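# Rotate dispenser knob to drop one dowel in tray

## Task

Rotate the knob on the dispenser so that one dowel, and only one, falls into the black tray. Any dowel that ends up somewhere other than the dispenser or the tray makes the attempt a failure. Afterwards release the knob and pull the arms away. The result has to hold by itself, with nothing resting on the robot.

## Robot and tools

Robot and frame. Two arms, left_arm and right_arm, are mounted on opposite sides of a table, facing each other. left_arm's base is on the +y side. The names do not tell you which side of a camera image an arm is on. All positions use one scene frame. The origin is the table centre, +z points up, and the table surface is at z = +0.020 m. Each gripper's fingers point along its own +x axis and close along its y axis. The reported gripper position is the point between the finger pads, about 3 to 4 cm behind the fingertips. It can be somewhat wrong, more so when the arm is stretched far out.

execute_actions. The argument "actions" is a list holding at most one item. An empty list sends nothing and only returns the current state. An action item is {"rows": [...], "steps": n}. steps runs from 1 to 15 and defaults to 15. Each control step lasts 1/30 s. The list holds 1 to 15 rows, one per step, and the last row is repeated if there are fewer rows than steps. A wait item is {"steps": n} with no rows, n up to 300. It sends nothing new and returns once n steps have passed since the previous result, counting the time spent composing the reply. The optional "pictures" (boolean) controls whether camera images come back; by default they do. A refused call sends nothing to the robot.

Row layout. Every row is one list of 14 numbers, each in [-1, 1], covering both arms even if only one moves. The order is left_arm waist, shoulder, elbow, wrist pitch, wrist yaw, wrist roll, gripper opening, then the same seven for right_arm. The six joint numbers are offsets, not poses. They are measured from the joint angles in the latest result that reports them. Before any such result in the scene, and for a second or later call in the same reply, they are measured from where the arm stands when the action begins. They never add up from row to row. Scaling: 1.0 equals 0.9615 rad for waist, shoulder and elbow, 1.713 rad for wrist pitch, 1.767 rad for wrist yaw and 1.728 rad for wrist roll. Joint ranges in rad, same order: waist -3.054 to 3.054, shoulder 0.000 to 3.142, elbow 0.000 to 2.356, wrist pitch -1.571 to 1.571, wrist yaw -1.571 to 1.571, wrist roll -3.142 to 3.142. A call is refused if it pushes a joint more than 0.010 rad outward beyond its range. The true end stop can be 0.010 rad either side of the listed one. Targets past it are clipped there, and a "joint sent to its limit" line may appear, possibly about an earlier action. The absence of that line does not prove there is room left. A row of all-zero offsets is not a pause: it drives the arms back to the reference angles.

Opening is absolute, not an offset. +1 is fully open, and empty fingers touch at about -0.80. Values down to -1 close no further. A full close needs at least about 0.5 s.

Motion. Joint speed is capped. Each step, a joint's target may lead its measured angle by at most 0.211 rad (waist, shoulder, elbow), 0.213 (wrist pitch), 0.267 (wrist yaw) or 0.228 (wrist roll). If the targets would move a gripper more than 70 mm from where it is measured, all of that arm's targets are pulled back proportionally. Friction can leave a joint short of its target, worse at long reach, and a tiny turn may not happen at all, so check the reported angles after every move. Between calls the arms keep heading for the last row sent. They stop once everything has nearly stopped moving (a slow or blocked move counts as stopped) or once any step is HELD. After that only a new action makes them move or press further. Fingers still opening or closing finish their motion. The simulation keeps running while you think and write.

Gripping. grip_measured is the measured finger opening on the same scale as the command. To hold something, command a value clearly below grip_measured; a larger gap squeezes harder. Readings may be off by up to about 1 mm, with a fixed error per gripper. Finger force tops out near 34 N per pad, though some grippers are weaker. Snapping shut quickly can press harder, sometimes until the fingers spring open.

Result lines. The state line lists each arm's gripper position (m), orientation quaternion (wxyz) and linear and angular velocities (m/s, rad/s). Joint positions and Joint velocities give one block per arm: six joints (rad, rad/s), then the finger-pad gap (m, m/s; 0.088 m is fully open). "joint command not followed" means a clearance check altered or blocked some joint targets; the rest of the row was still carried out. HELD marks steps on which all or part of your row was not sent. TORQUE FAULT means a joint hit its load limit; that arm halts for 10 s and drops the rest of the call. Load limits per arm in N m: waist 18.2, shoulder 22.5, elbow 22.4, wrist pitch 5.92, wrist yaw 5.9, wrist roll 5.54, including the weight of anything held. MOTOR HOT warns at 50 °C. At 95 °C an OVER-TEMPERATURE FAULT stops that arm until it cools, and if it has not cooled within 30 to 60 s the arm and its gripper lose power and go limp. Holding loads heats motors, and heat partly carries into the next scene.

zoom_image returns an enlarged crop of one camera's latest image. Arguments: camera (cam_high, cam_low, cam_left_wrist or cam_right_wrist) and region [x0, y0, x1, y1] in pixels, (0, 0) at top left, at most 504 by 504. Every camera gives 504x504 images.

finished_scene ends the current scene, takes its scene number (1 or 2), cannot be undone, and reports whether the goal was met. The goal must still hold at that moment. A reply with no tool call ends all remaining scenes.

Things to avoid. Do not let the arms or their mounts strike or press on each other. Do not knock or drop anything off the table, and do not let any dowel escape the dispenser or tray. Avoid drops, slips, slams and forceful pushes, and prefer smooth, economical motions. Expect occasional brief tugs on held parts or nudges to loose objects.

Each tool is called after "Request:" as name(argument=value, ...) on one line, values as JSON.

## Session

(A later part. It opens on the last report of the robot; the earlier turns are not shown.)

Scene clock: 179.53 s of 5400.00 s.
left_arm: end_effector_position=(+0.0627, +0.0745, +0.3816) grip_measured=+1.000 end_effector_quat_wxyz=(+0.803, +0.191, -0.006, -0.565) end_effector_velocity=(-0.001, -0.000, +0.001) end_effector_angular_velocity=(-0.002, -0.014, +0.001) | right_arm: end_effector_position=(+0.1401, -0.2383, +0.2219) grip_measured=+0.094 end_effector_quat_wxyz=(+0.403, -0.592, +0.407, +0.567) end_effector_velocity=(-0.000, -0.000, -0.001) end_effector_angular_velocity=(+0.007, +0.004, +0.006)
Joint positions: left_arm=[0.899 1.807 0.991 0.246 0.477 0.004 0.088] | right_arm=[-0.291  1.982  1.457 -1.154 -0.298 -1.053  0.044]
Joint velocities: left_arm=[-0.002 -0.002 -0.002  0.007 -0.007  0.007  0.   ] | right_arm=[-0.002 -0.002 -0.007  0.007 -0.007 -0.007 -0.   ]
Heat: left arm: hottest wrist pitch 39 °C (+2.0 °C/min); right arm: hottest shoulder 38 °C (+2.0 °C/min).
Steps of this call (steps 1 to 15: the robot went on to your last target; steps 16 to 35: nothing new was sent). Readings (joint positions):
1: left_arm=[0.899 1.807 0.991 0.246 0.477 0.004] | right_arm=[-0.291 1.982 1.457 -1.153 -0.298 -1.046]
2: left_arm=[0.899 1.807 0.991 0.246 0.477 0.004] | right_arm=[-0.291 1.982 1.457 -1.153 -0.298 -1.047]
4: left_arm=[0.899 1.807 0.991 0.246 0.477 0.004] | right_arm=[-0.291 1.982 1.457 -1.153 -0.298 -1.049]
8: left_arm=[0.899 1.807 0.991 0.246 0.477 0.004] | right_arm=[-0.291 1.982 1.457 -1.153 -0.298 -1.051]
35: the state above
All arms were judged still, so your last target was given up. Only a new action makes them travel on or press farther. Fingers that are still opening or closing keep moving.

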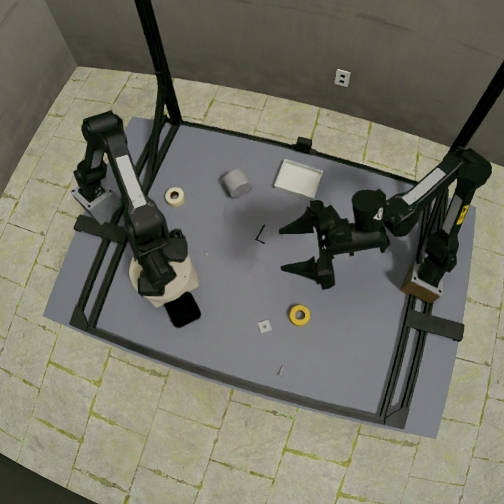

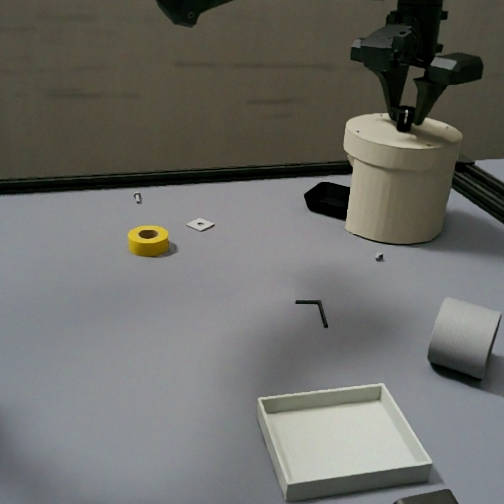

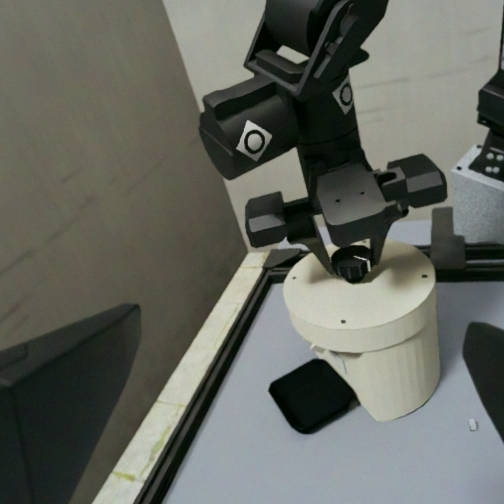

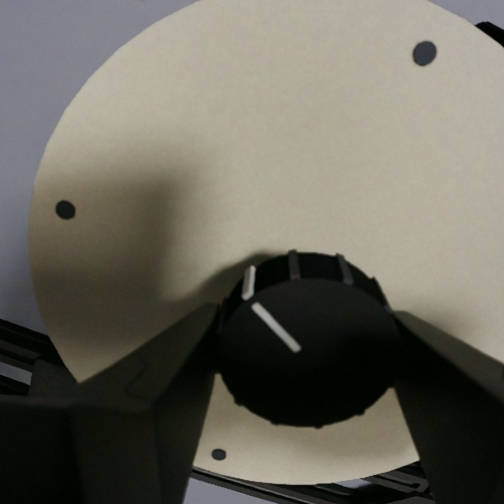

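Request:
execute_actions(actions=[{"rows":[[0,0,0,0,0,0,1,0,0,0,0,0,-0.05,-0.4],[0,0,0,0,0,0,1,0,0,0,0,0,-0.1,-0.4],[0,0,0,0,0,0,1,0,0,0,0,0,-0.16,-0.4]],"steps":15}], pictures=false)

Request:
execute_actions(actions=[{"steps":35}])

Request:
zoom_image(camera="cam_left_wrist", region=[250, 310, 390, 450])

Scene clock: 183.83 s of 5400.00 s.
left_arm: end_effector_position=(+0.0627, +0.0745, +0.3816) grip_measured=+1.000 end_effector_quat_wxyz=(+0.803, +0.191, -0.006, -0.565) end_effector_velocity=(-0.002, -0.000, -0.002) end_effector_angular_velocity=(+0.005, +0.014, -0.005) | right_arm: end_effector_position=(+0.1401, -0.2382, +0.2220) grip_measured=+0.097 end_effector_quat_wxyz=(+0.323, -0.639, +0.330, +0.615) end_effector_velocity=(+0.001, -0.002, +0.002) end_effector_angular_velocity=(-0.008, -0.002, +0.077)
Joint positions: left_arm=[0.899 1.807 0.991 0.246 0.477 0.004 0.088] | right_arm=[-0.29   1.981  1.457 -1.153 -0.297 -1.312  0.044]
Joint velocities: left_arm=[-0.002 -0.002 -0.002 -0.007  0.007 -0.007  0.   ] | right_arm=[-0.002 -0.002  0.002 -0.007  0.007 -0.081  0.   ]
Heat: left arm: hottest wrist pitch 40 °C (+3.0 °C/min); right arm: hottest shoulder 38 °C (+1.0 °C/min).
Steps of this call (steps 1 to 90: nothing new was sent; then 0.80 s passed at rest; steps 91 to 105: all 15 steps of this action). Readings (joint positions):
91: left_arm=[0.899 1.807 0.991 0.246 0.477 0.004] | right_arm=[-0.291 1.981 1.457 -1.153 -0.298 -1.069]
92: left_arm=[0.899 1.807 0.991 0.246 0.477 0.004] | right_arm=[-0.291 1.981 1.457 -1.153 -0.297 -1.101]
94: left_arm=[0.899 1.807 0.991 0.246 0.477 0.004] | right_arm=[-0.290 1.981 1.457 -1.153 -0.297 -1.189]
98: left_arm=[0.899 1.807 0.991 0.246 0.477 0.004] | right_arm=[-0.290 1.981 1.457 -1.153 -0.297 -1.276]
105: the state above

Scene clock: 185.00 s of 5400.00 s.
left_arm: end_effector_position=(+0.0627, +0.0745, +0.3816) grip_measured=+1.000 end_effector_quat_wxyz=(+0.803, +0.191, -0.006, -0.565) end_effector_velocity=(+0.001, +0.001, -0.004) end_effector_angular_velocity=(+0.006, +0.032, +0.018) | right_arm: end_effector_position=(+0.1400, -0.2382, +0.2220) grip_measured=+0.097 end_effector_quat_wxyz=(+0.320, -0.641, +0.328, +0.616) end_effector_velocity=(-0.004, -0.005, -0.001) end_effector_angular_velocity=(-0.014, +0.022, -0.004)
Joint positions: left_arm=[0.899 1.807 0.991 0.246 0.477 0.004 0.088] | right_arm=[-0.29   1.981  1.457 -1.153 -0.297 -1.321  0.044]
Joint velocities: left_arm=[-0.002 -0.002 -0.002 -0.022 -0.007 -0.022  0.   ] | right_arm=[-0.002 -0.002 -0.007 -0.022 -0.007 -0.007 -0.   ]
Heat: left arm: hottest wrist pitch 40 °C (+3.0 °C/min); right arm: hottest shoulder 38 °C (+1.0 °C/min).
Steps of this call (steps 1 to 15: the robot went on to your last target; steps 16 to 35: nothing new was sent). Readings (joint positions):
1: left_arm=[0.899 1.807 0.991 0.246 0.477 0.004] | right_arm=[-0.290 1.981 1.457 -1.153 -0.297 -1.313]
2: left_arm=[0.899 1.807 0.991 0.246 0.477 0.004] | right_arm=[-0.290 1.981 1.457 -1.153 -0.297 -1.315]
4: left_arm=[0.899 1.807 0.991 0.246 0.477 0.004] | right_arm=[-0.290 1.981 1.457 -1.153 -0.297 -1.317]
8: left_arm=[0.899 1.807 0.991 0.246 0.477 0.004] | right_arm=[-0.290 1.981 1.457 -1.153 -0.297 -1.319]
35: the state above
All arms were judged still, so your last target was given up. Only a new action makes them travel on or press farther. Fingers that are still opening or closing keep moving.

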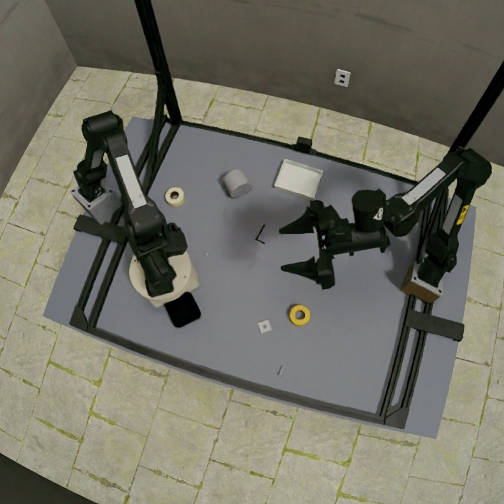

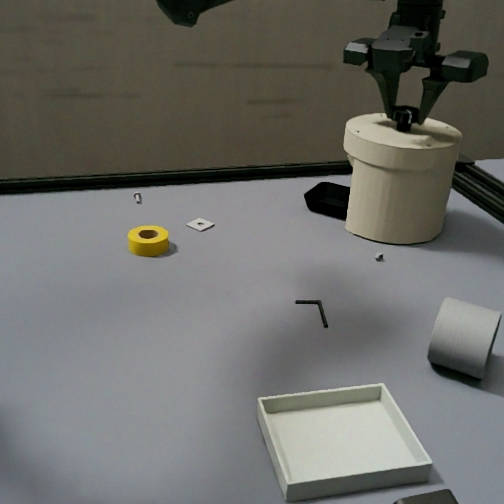

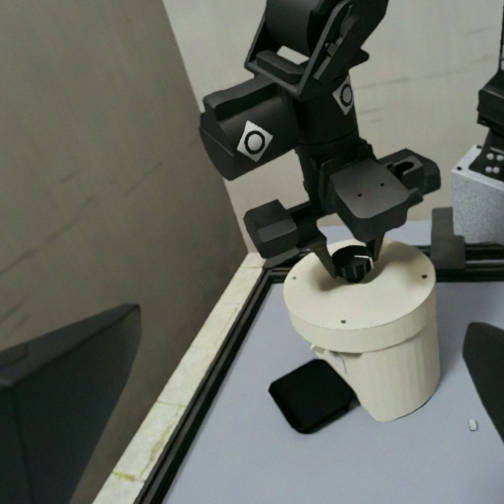

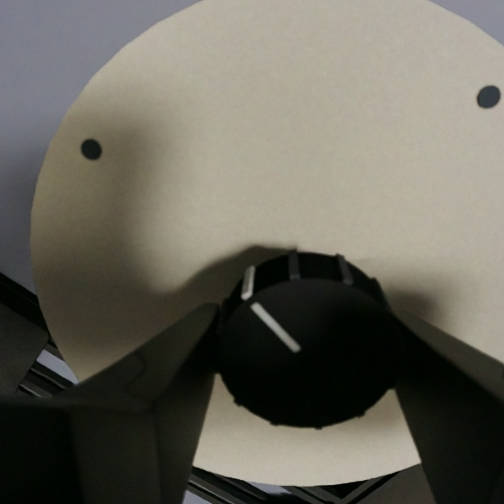

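Region (250, 310, 390, 450) of cam_left_wrist's 504x504 image, scaled by 3.600, with more detail than that image has.

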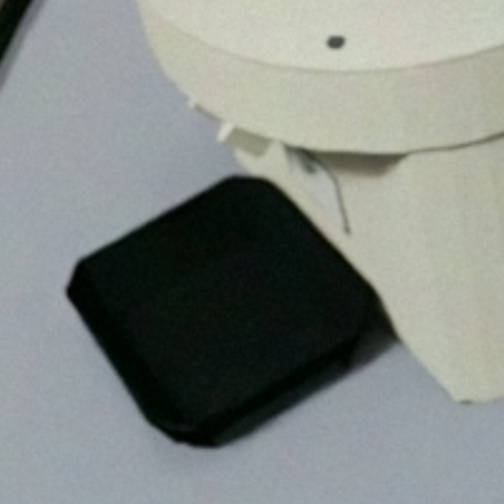

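Request:
execute_actions(actions=[{"rows":[[0,0,0,0,0,0,1,0,0,0,0,0,-0.05,-0.4],[0,0,0,0,0,0,1,0,0,0,0,0,-0.1,-0.4],[0,0,0,0,0,0,1,0,0,0,0,0,-0.19,-0.4]],"steps":15}], pictures=false)

Request:
execute_actions(actions=[{"steps":35}])

Scene clock: 193.00 s of 5400.00 s.
left_arm: end_effector_position=(+0.0628, +0.0745, +0.3819) grip_measured=+1.000 end_effector_quat_wxyz=(+0.803, +0.191, -0.006, -0.565) end_effector_velocity=(+0.002, +0.001, -0.001) end_effector_angular_velocity=(-0.001, +0.005, +0.023) | right_arm: end_effector_position=(+0.1401, -0.2381, +0.2220) grip_measured=+0.100 end_effector_quat_wxyz=(+0.217, -0.683, +0.227, +0.660) end_effector_velocity=(-0.001, -0.002, -0.001) end_effector_angular_velocity=(-0.006, +0.015, +0.089)
Joint positions: left_arm=[0.899 1.807 0.992 0.246 0.477 0.004 0.088] | right_arm=[-0.29   1.981  1.457 -1.153 -0.297 -1.633  0.044]
Joint velocities: left_arm=[-0.002 -0.002 -0.002 -0.007 -0.022 -0.007  0.   ] | right_arm=[-0.002  0.002 -0.002 -0.007 -0.007 -0.095 -0.   ]
Heat: left arm: hottest wrist pitch 40 °C (+3.0 °C/min); right arm: hottest shoulder 38 °C (+1.0 °C/min).
Steps of this call (steps 1 to 90: nothing new was sent; then 4.50 s passed at rest; steps 91 to 105: all 15 steps of this action). Readings (joint positions):
91: left_arm=[0.899 1.807 0.992 0.246 0.477 0.004] | right_arm=[-0.290 1.981 1.457 -1.153 -0.297 -1.336]
92: left_arm=[0.899 1.807 0.992 0.246 0.477 0.004] | right_arm=[-0.290 1.981 1.457 -1.153 -0.297 -1.367]
94: left_arm=[0.899 1.807 0.992 0.246 0.477 0.004] | right_arm=[-0.290 1.981 1.457 -1.153 -0.297 -1.463]
98: left_arm=[0.899 1.807 0.992 0.246 0.477 0.004] | right_arm=[-0.290 1.981 1.457 -1.153 -0.297 -1.577]
105: the state above

Scene clock: 194.17 s of 5400.00 s.
left_arm: end_effector_position=(+0.0628, +0.0745, +0.3819) grip_measured=+1.000 end_effector_quat_wxyz=(+0.803, +0.191, -0.006, -0.565) end_effector_velocity=(+0.000, +0.001, -0.002) end_effector_angular_velocity=(+0.007, -0.004, +0.006) | right_arm: end_effector_position=(+0.1400, -0.2381, +0.2220) grip_measured=+0.100 end_effector_quat_wxyz=(+0.213, -0.684, +0.224, +0.661) end_effector_velocity=(+0.000, -0.003, +0.001) end_effector_angular_velocity=(-0.009, -0.001, +0.003)
Joint positions: left_arm=[0.899 1.807 0.992 0.246 0.477 0.004 0.088] | right_arm=[-0.29   1.981  1.457 -1.153 -0.297 -1.645  0.044]
Joint velocities: left_arm=[-0.002 -0.002 -0.002 -0.007 -0.007  0.007  0.   ] | right_arm=[-0.002 -0.002 -0.002 -0.007  0.007 -0.007 -0.   ]
Heat: left arm: hottest wrist pitch 40 °C (+3.0 °C/min); right arm: hottest shoulder 38 °C (+1.0 °C/min).
Steps of this call (steps 1 to 30: the robot went on to your last target; steps 31 to 35: nothing new was sent). Readings (joint positions):
1: left_arm=[0.899 1.807 0.992 0.246 0.477 0.004] | right_arm=[-0.290 1.981 1.457 -1.153 -0.297 -1.635]
2: left_arm=[0.899 1.807 0.992 0.246 0.477 0.004] | right_arm=[-0.290 1.981 1.457 -1.153 -0.297 -1.637]
4: left_arm=[0.899 1.807 0.992 0.246 0.477 0.004] | right_arm=[-0.290 1.981 1.457 -1.153 -0.297 -1.640]
8: left_arm=[0.899 1.807 0.992 0.246 0.477 0.004] | right_arm=[-0.290 1.981 1.457 -1.153 -0.297 -1.643]
35: the state above
All arms were judged still, so your last target was given up. Only a new action makes them travel on or press farther. Fingers that are still opening or closing keep moving.

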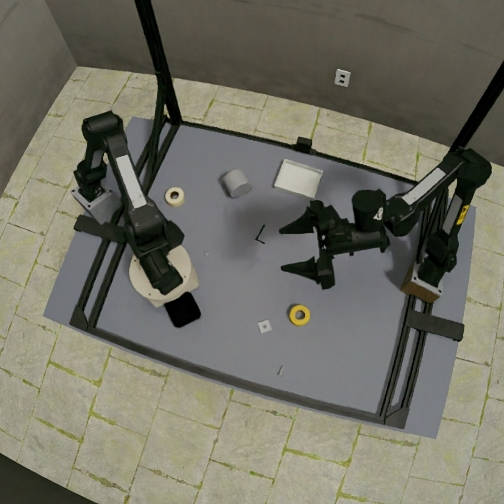

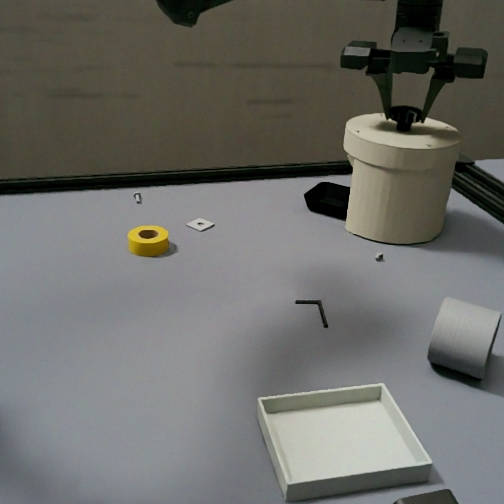

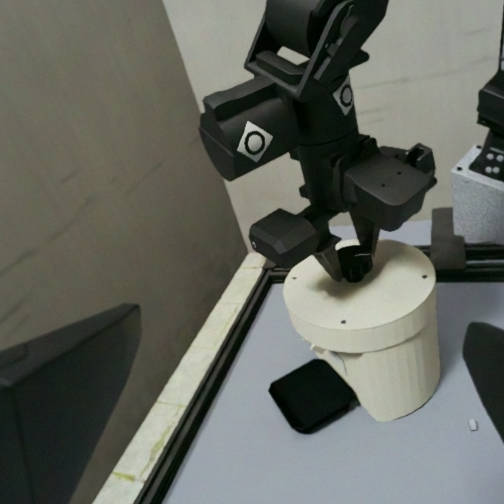

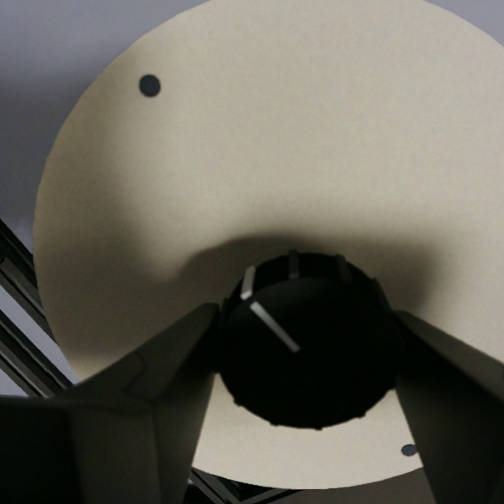

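Request:
execute_actions(actions=[{"rows":[[0,0,0,0,0,0,1,0,0,0,0,0,-0.05,-0.4],[0,0,0,0,0,0,1,0,0,0,0,0,-0.1,-0.4],[0,0,0,0,0,0,1,0,0,0,0,0,-0.19,-0.4]],"steps":15}], pictures=false)

Request:
execute_actions(actions=[{"steps":35}])

Scene clock: 197.80 s of 5400.00 s.
left_arm: end_effector_position=(+0.0628, +0.0745, +0.3819) grip_measured=+1.000 end_effector_quat_wxyz=(+0.803, +0.191, -0.006, -0.565) end_effector_velocity=(+0.000, +0.001, -0.002) end_effector_angular_velocity=(-0.003, +0.022, +0.012) | right_arm: end_effector_position=(+0.1401, -0.2381, +0.2223) grip_measured=+0.100 end_effector_quat_wxyz=(+0.107, -0.707, +0.118, +0.689) end_effector_velocity=(+0.002, +0.001, +0.003) end_effector_angular_velocity=(+0.006, -0.014, +0.128)
Joint positions: left_arm=[0.899 1.807 0.992 0.246 0.477 0.004 0.088] | right_arm=[-0.293  1.981  1.457 -1.153 -0.303 -1.955  0.044]
Joint velocities: left_arm=[-0.002 -0.002 -0.002 -0.007 -0.007 -0.022  0.   ] | right_arm=[-0.002 -0.007  0.002  0.007  0.007 -0.125 -0.   ]
Heat: left arm: hottest wrist pitch 40 °C (+2.1 °C/min); right arm: hottest shoulder 38 °C (+1.0 °C/min).
Steps of this call (steps 1 to 90: nothing new was sent; then 0.13 s passed at rest; steps 91 to 105: all 15 steps of this action). Readings (joint positions):
91: left_arm=[0.899 1.807 0.992 0.246 0.477 0.004] | right_arm=[-0.290 1.981 1.457 -1.153 -0.297 -1.661]
92: left_arm=[0.899 1.807 0.992 0.246 0.477 0.004] | right_arm=[-0.290 1.981 1.457 -1.152 -0.298 -1.693]
94: left_arm=[0.899 1.807 0.992 0.246 0.477 0.004] | right_arm=[-0.291 1.981 1.457 -1.152 -0.300 -1.791]
98: left_arm=[0.899 1.807 0.992 0.246 0.477 0.004] | right_arm=[-0.293 1.981 1.457 -1.153 -0.302 -1.901]
105: the state above

Scene clock: 198.97 s of 5400.00 s.
left_arm: end_effector_position=(+0.0628, +0.0745, +0.3819) grip_measured=+1.000 end_effector_quat_wxyz=(+0.803, +0.191, -0.006, -0.565) end_effector_velocity=(-0.001, +0.002, -0.003) end_effector_angular_velocity=(+0.008, +0.016, +0.013) | right_arm: end_effector_position=(+0.1401, -0.2382, +0.2223) grip_measured=+0.100 end_effector_quat_wxyz=(+0.103, -0.707, +0.115, +0.690) end_effector_velocity=(-0.003, -0.003, +0.001) end_effector_angular_velocity=(-0.018, +0.005, +0.004)
Joint positions: left_arm=[0.899 1.807 0.992 0.246 0.477 0.004 0.088] | right_arm=[-0.293  1.981  1.457 -1.153 -0.303 -1.966  0.044]
Joint velocities: left_arm=[-0.002 -0.007 -0.002 -0.022 -0.007 -0.007  0.   ] | right_arm=[ 0.002 -0.002  0.002 -0.022  0.007 -0.007  0.   ]
Heat: left arm: hottest wrist pitch 40 °C (+2.0 °C/min); right arm: hottest shoulder 38 °C (+1.0 °C/min).
Steps of this call (steps 1 to 30: the robot went on to your last target; steps 31 to 35: nothing new was sent). Readings (joint positions):
1: left_arm=[0.899 1.807 0.992 0.246 0.477 0.004] | right_arm=[-0.293 1.981 1.457 -1.153 -0.303 -1.957]
2: left_arm=[0.899 1.807 0.992 0.246 0.477 0.004] | right_arm=[-0.293 1.981 1.457 -1.153 -0.303 -1.959]
4: left_arm=[0.899 1.807 0.992 0.246 0.477 0.004] | right_arm=[-0.293 1.981 1.457 -1.153 -0.303 -1.962]
8: left_arm=[0.899 1.807 0.992 0.246 0.477 0.004] | right_arm=[-0.293 1.981 1.457 -1.153 -0.303 -1.964]
35: the state above
All arms were judged still, so your last target was given up. Only a new action makes them travel on or press farther. Fingers that are still opening or closing keep moving.

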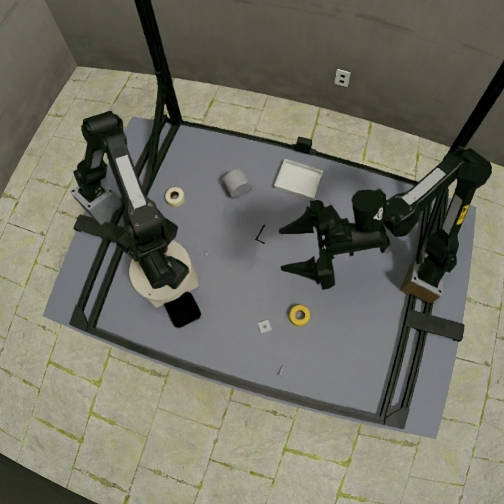

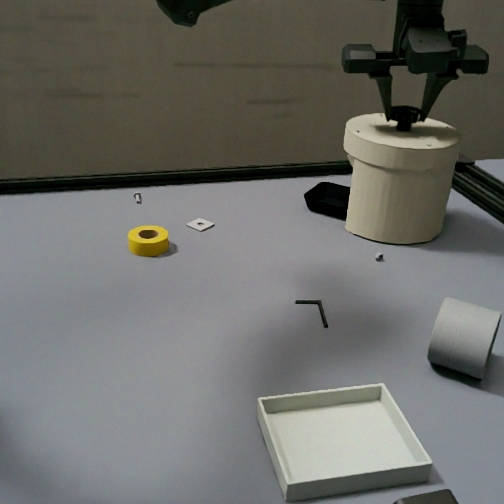

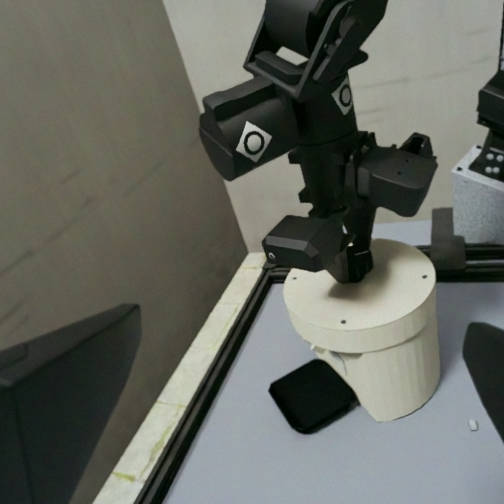

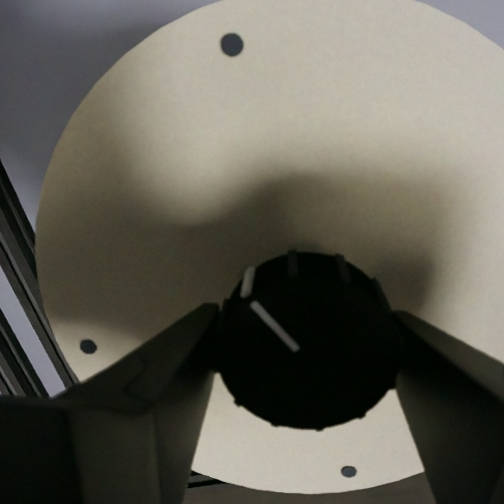

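Request:
execute_actions(actions=[{"rows":[[0,0,0,0,0,0,1,0,0,0,0,0,-0.05,-0.4],[0,0,0,0,0,0,1,0,0,0,0,0,-0.1,-0.4],[0,0,0,0,0,0,1,0,0,0,0,0,-0.19,-0.4]],"steps":15}], pictures=false)

Request:
execute_actions(actions=[{"steps":35}])

Scene clock: 203.03 s of 5400.00 s.
left_arm: end_effector_position=(+0.0628, +0.0745, +0.3819) grip_measured=+1.000 end_effector_quat_wxyz=(+0.803, +0.191, -0.006, -0.565) end_effector_velocity=(-0.003, -0.002, +0.002) end_effector_angular_velocity=(-0.007, +0.000, -0.012) | right_arm: end_effector_position=(+0.1401, -0.2383, +0.2222) grip_measured=+0.100 end_effector_quat_wxyz=(-0.010, -0.714, +0.005, +0.700) end_effector_velocity=(-0.001, -0.000, +0.000) end_effector_angular_velocity=(-0.002, +0.012, +0.090)
Joint positions: left_arm=[0.899 1.807 0.992 0.246 0.477 0.004 0.088] | right_arm=[-0.293  1.981  1.457 -1.154 -0.303 -2.281  0.044]
Joint velocities: left_arm=[-0.002 -0.002  0.002  0.007  0.007 -0.007  0.   ] | right_arm=[-0.002  0.002  0.002 -0.007 -0.007 -0.095 -0.   ]
Heat: left arm: hottest wrist pitch 40 °C (+2.0 °C/min); right arm: hottest shoulder 38 °C (+1.0 °C/min).
Steps of this call (steps 1 to 90: nothing new was sent; then 0.57 s passed at rest; steps 91 to 105: all 15 steps of this action). Readings (joint positions):
91: left_arm=[0.899 1.807 0.992 0.246 0.477 0.004] | right_arm=[-0.293 1.981 1.457 -1.153 -0.303 -1.982]
92: left_arm=[0.899 1.807 0.992 0.246 0.477 0.004] | right_arm=[-0.293 1.981 1.457 -1.153 -0.303 -2.013]
94: left_arm=[0.899 1.807 0.992 0.246 0.477 0.004] | right_arm=[-0.293 1.981 1.457 -1.153 -0.304 -2.110]
98: left_arm=[0.899 1.807 0.992 0.246 0.477 0.004] | right_arm=[-0.293 1.981 1.457 -1.154 -0.304 -2.226]
105: the state above

Scene clock: 204.20 s of 5400.00 s.
left_arm: end_effector_position=(+0.0628, +0.0745, +0.3819) grip_measured=+1.000 end_effector_quat_wxyz=(+0.803, +0.191, -0.006, -0.565) end_effector_velocity=(-0.002, +0.000, +0.002) end_effector_angular_velocity=(-0.004, +0.003, +0.005) | right_arm: end_effector_position=(+0.1401, -0.2383, +0.2222) grip_measured=+0.100 end_effector_quat_wxyz=(-0.017, -0.714, -0.002, +0.700) end_effector_velocity=(+0.002, -0.000, +0.000) end_effector_angular_velocity=(+0.001, -0.010, +0.022)
Joint positions: left_arm=[0.899 1.807 0.992 0.246 0.477 0.004 0.088] | right_arm=[-0.293  1.981  1.457 -1.154 -0.303 -2.301  0.044]
Joint velocities: left_arm=[-0.002 -0.007  0.002 -0.007 -0.007 -0.007  0.   ] | right_arm=[-0.002 -0.002 -0.002  0.007  0.007 -0.022 -0.   ]
Heat: left arm: hottest wrist pitch 40 °C (+2.0 °C/min); right arm: hottest shoulder 38 °C (+1.0 °C/min).
Steps of this call (steps 1 to 30: the robot went on to your last target; steps 31 to 35: nothing new was sent). Readings (joint positions):
1: left_arm=[0.899 1.807 0.992 0.246 0.477 0.004] | right_arm=[-0.293 1.981 1.457 -1.154 -0.303 -2.283]
2: left_arm=[0.899 1.807 0.992 0.246 0.477 0.004] | right_arm=[-0.293 1.981 1.457 -1.154 -0.303 -2.285]
4: left_arm=[0.899 1.807 0.992 0.246 0.477 0.004] | right_arm=[-0.293 1.981 1.457 -1.154 -0.303 -2.289]
8: left_arm=[0.899 1.807 0.992 0.246 0.477 0.004] | right_arm=[-0.293 1.981 1.457 -1.154 -0.303 -2.294]
35: the state above
All arms were judged still, so your last target was given up. Only a new action makes them travel on or press farther. Fingers that are still opening or closing keep moving.

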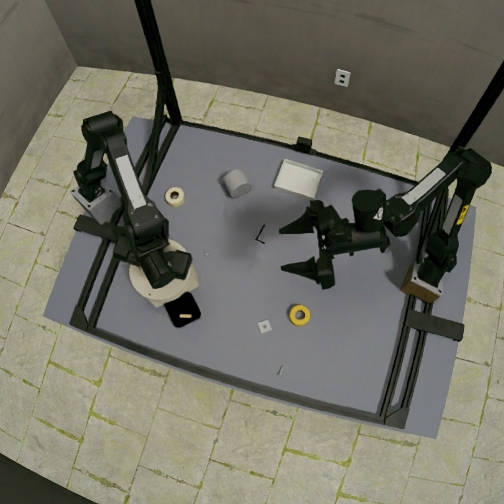

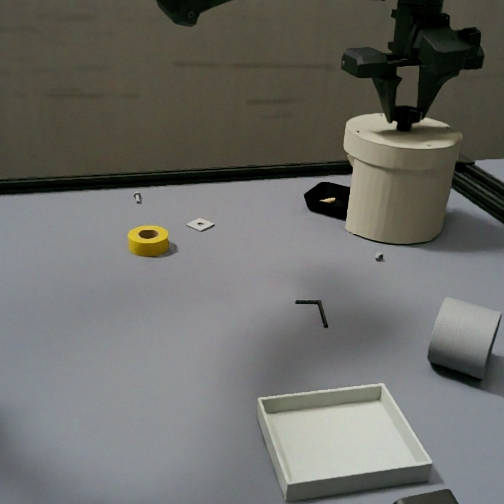

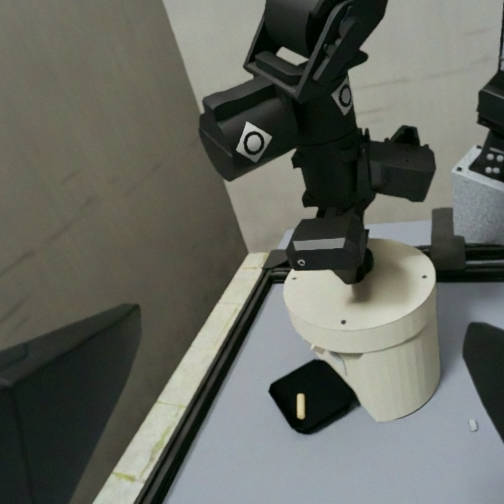

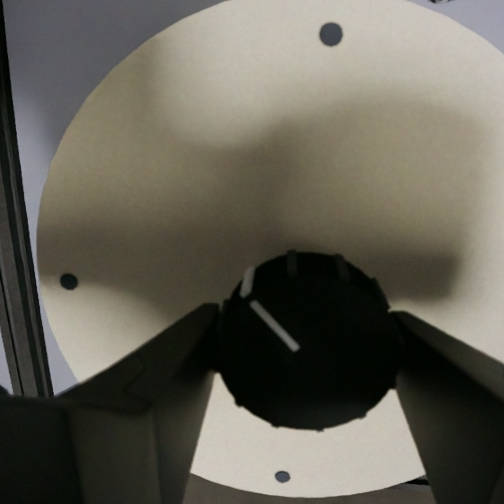

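One dropped. Release and lift.

Request:
execute_actions(actions=[{"rows":[[0,0,0,0,0,0,1,0,0,0,0,0,0,1],[0,0,0,0,0,0,1,0,0,0,0,0,0,1],[0,0,0,0,0,0,1,0,0,0,0,0,0,1],[0,0,0,0,0,0,1,0,0,0,0,0,0,1],[0,0,0,0,0,0,1,0,0,0,0,0,0,1],[0,0,0,0,0,0,1,0,0,0,0,0,0,1],[0,0,0,0,0,0,1,0,0,0,0,0,0,1],[0,0,0,0,0,0,1,0,0,0,0,0,0,1],[0,0,0,0,0,0,1,0,0,0,0,0,0,1],[0,0,0,0,0,0,1,-0.02,-0.03,0.05,-0.03,0,0,1],[0,0,0,0,0,0,1,-0.04,-0.06,0.1,-0.06,0,0,1],[0,0,0,0,0,0,1,-0.04,-0.06,0.1,-0.06,0,0,1],[0,0,0,0,0,0,1,-0.04,-0.1,0.1,-0.06,0,0,1],[0,0,0,0,0,0,1,-0.04,-0.2,0.1,-0.06,0,0,1],[0,0,0,0,0,0,1,-0.04,-0.45,0.1,-0.06,0,0,1]],"steps":15}], pictures=false)

Request:
execute_actions(actions=[{"steps":25}])

Scene clock: 209.57 s of 5400.00 s.
left_arm: end_effector_position=(+0.0627, +0.0745, +0.3822) grip_measured=+1.000 end_effector_quat_wxyz=(+0.803, +0.191, -0.007, -0.565) end_effector_velocity=(+0.002, +0.002, -0.001) end_effector_angular_velocity=(-0.001, +0.010, +0.013) | right_arm: end_effector_position=(+0.1357, -0.2388, +0.2592) grip_measured=+0.962 end_effector_quat_wxyz=(-0.002, +0.727, +0.014, -0.687) end_effector_velocity=(-0.091, +0.006, +0.355) end_effector_angular_velocity=(+0.654, -0.577, +0.165)
Joint positions: left_arm=[0.899 1.807 0.992 0.246 0.477 0.004 0.088] | right_arm=[-0.32   1.908  1.506 -1.225 -0.303 -2.301  0.086]
Joint velocities: left_arm=[ 0.002 -0.002 -0.002 -0.007 -0.007 -0.007  0.   ] | right_arm=[-0.134 -1.013  0.134 -0.271  0.007 -0.007  0.009]
Heat: left arm: hottest wrist pitch 40 °C (+2.0 °C/min); right arm: hottest shoulder 38 °C (+1.0 °C/min).
Steps of this call (steps 1 to 90: nothing new was sent; then 1.87 s passed at rest; steps 91 to 105: all 15 steps of this action). Readings (joint positions):
91: left_arm=[0.899 1.807 0.992 0.246 0.477 0.004] | right_arm=[-0.293 1.981 1.457 -1.154 -0.303 -2.301]
92: left_arm=[0.899 1.807 0.992 0.246 0.477 0.004] | right_arm=[-0.293 1.981 1.457 -1.154 -0.303 -2.301]
94: left_arm=[0.899 1.807 0.992 0.246 0.477 0.004] | right_arm=[-0.293 1.981 1.457 -1.154 -0.303 -2.301]
98: left_arm=[0.899 1.807 0.992 0.246 0.477 0.004] | right_arm=[-0.293 1.981 1.457 -1.154 -0.303 -2.301]
105: the state above

Scene clock: 210.40 s of 5400.00 s.
left_arm: end_effector_position=(+0.0627, +0.0745, +0.3822) grip_measured=+1.000 end_effector_quat_wxyz=(+0.803, +0.191, -0.007, -0.565) end_effector_velocity=(+0.000, +0.002, +0.001) end_effector_angular_velocity=(-0.004, +0.006, +0.011) | right_arm: end_effector_position=(+0.0875, -0.2379, +0.3742) grip_measured=+0.992 end_effector_quat_wxyz=(-0.056, +0.793, +0.142, -0.590) end_effector_velocity=(-0.002, -0.001, -0.000) end_effector_angular_velocity=(+0.003, +0.014, +0.020)
Joint positions: left_arm=[0.899 1.807 0.992 0.246 0.477 0.004 0.088] | right_arm=[-0.328  1.558  1.551 -1.255 -0.303 -2.301  0.088]
Joint velocities: left_arm=[ 0.002 -0.007 -0.002 -0.007 -0.007 -0.007  0.   ] | right_arm=[-0.007 -0.002 -0.002 -0.007 -0.022 -0.022 -0.   ]
Heat: left arm: hottest wrist pitch 40 °C (+2.0 °C/min); right arm: hottest shoulder 38 °C (+1.0 °C/min).
Steps of this call (steps 1 to 25: the robot went on to your last target). Readings (joint positions):
1: left_arm=[0.899 1.807 0.992 0.246 0.477 0.004] | right_arm=[-0.323 1.872 1.510 -1.233 -0.303 -2.301]
2: left_arm=[0.899 1.807 0.992 0.246 0.477 0.004] | right_arm=[-0.326 1.831 1.516 -1.237 -0.303 -2.301]
4: left_arm=[0.899 1.807 0.992 0.246 0.477 0.004] | right_arm=[-0.327 1.746 1.529 -1.241 -0.303 -2.301]
8: left_arm=[0.899 1.807 0.992 0.246 0.477 0.004] | right_arm=[-0.327 1.607 1.547 -1.251 -0.303 -2.301]
25: the state above

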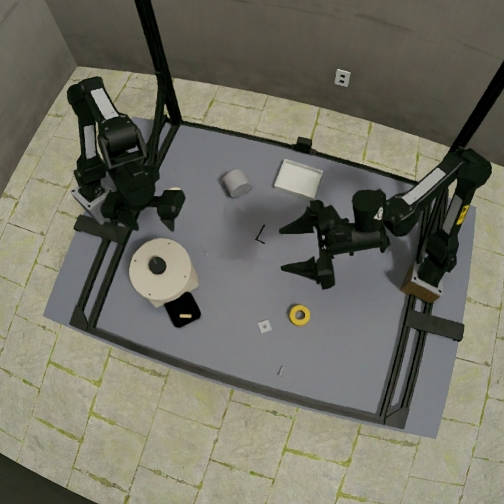

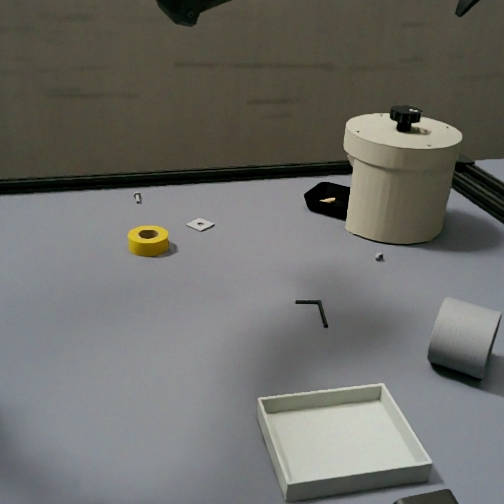

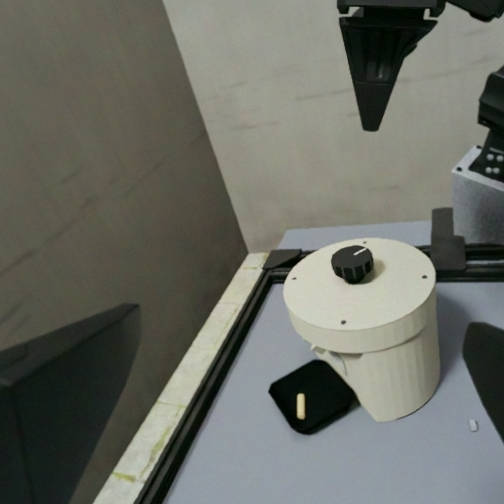

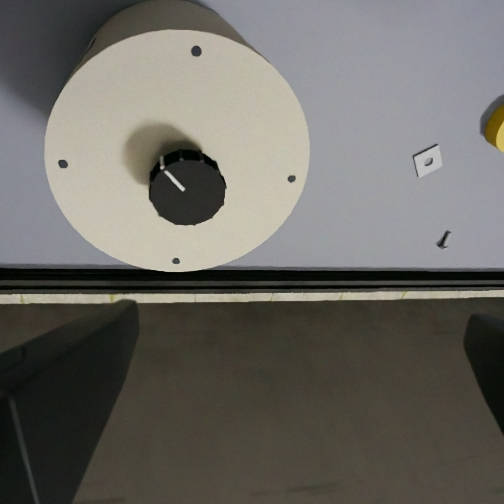

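Request:
finished_scene(scene=1)

The scene is finished: the task was done.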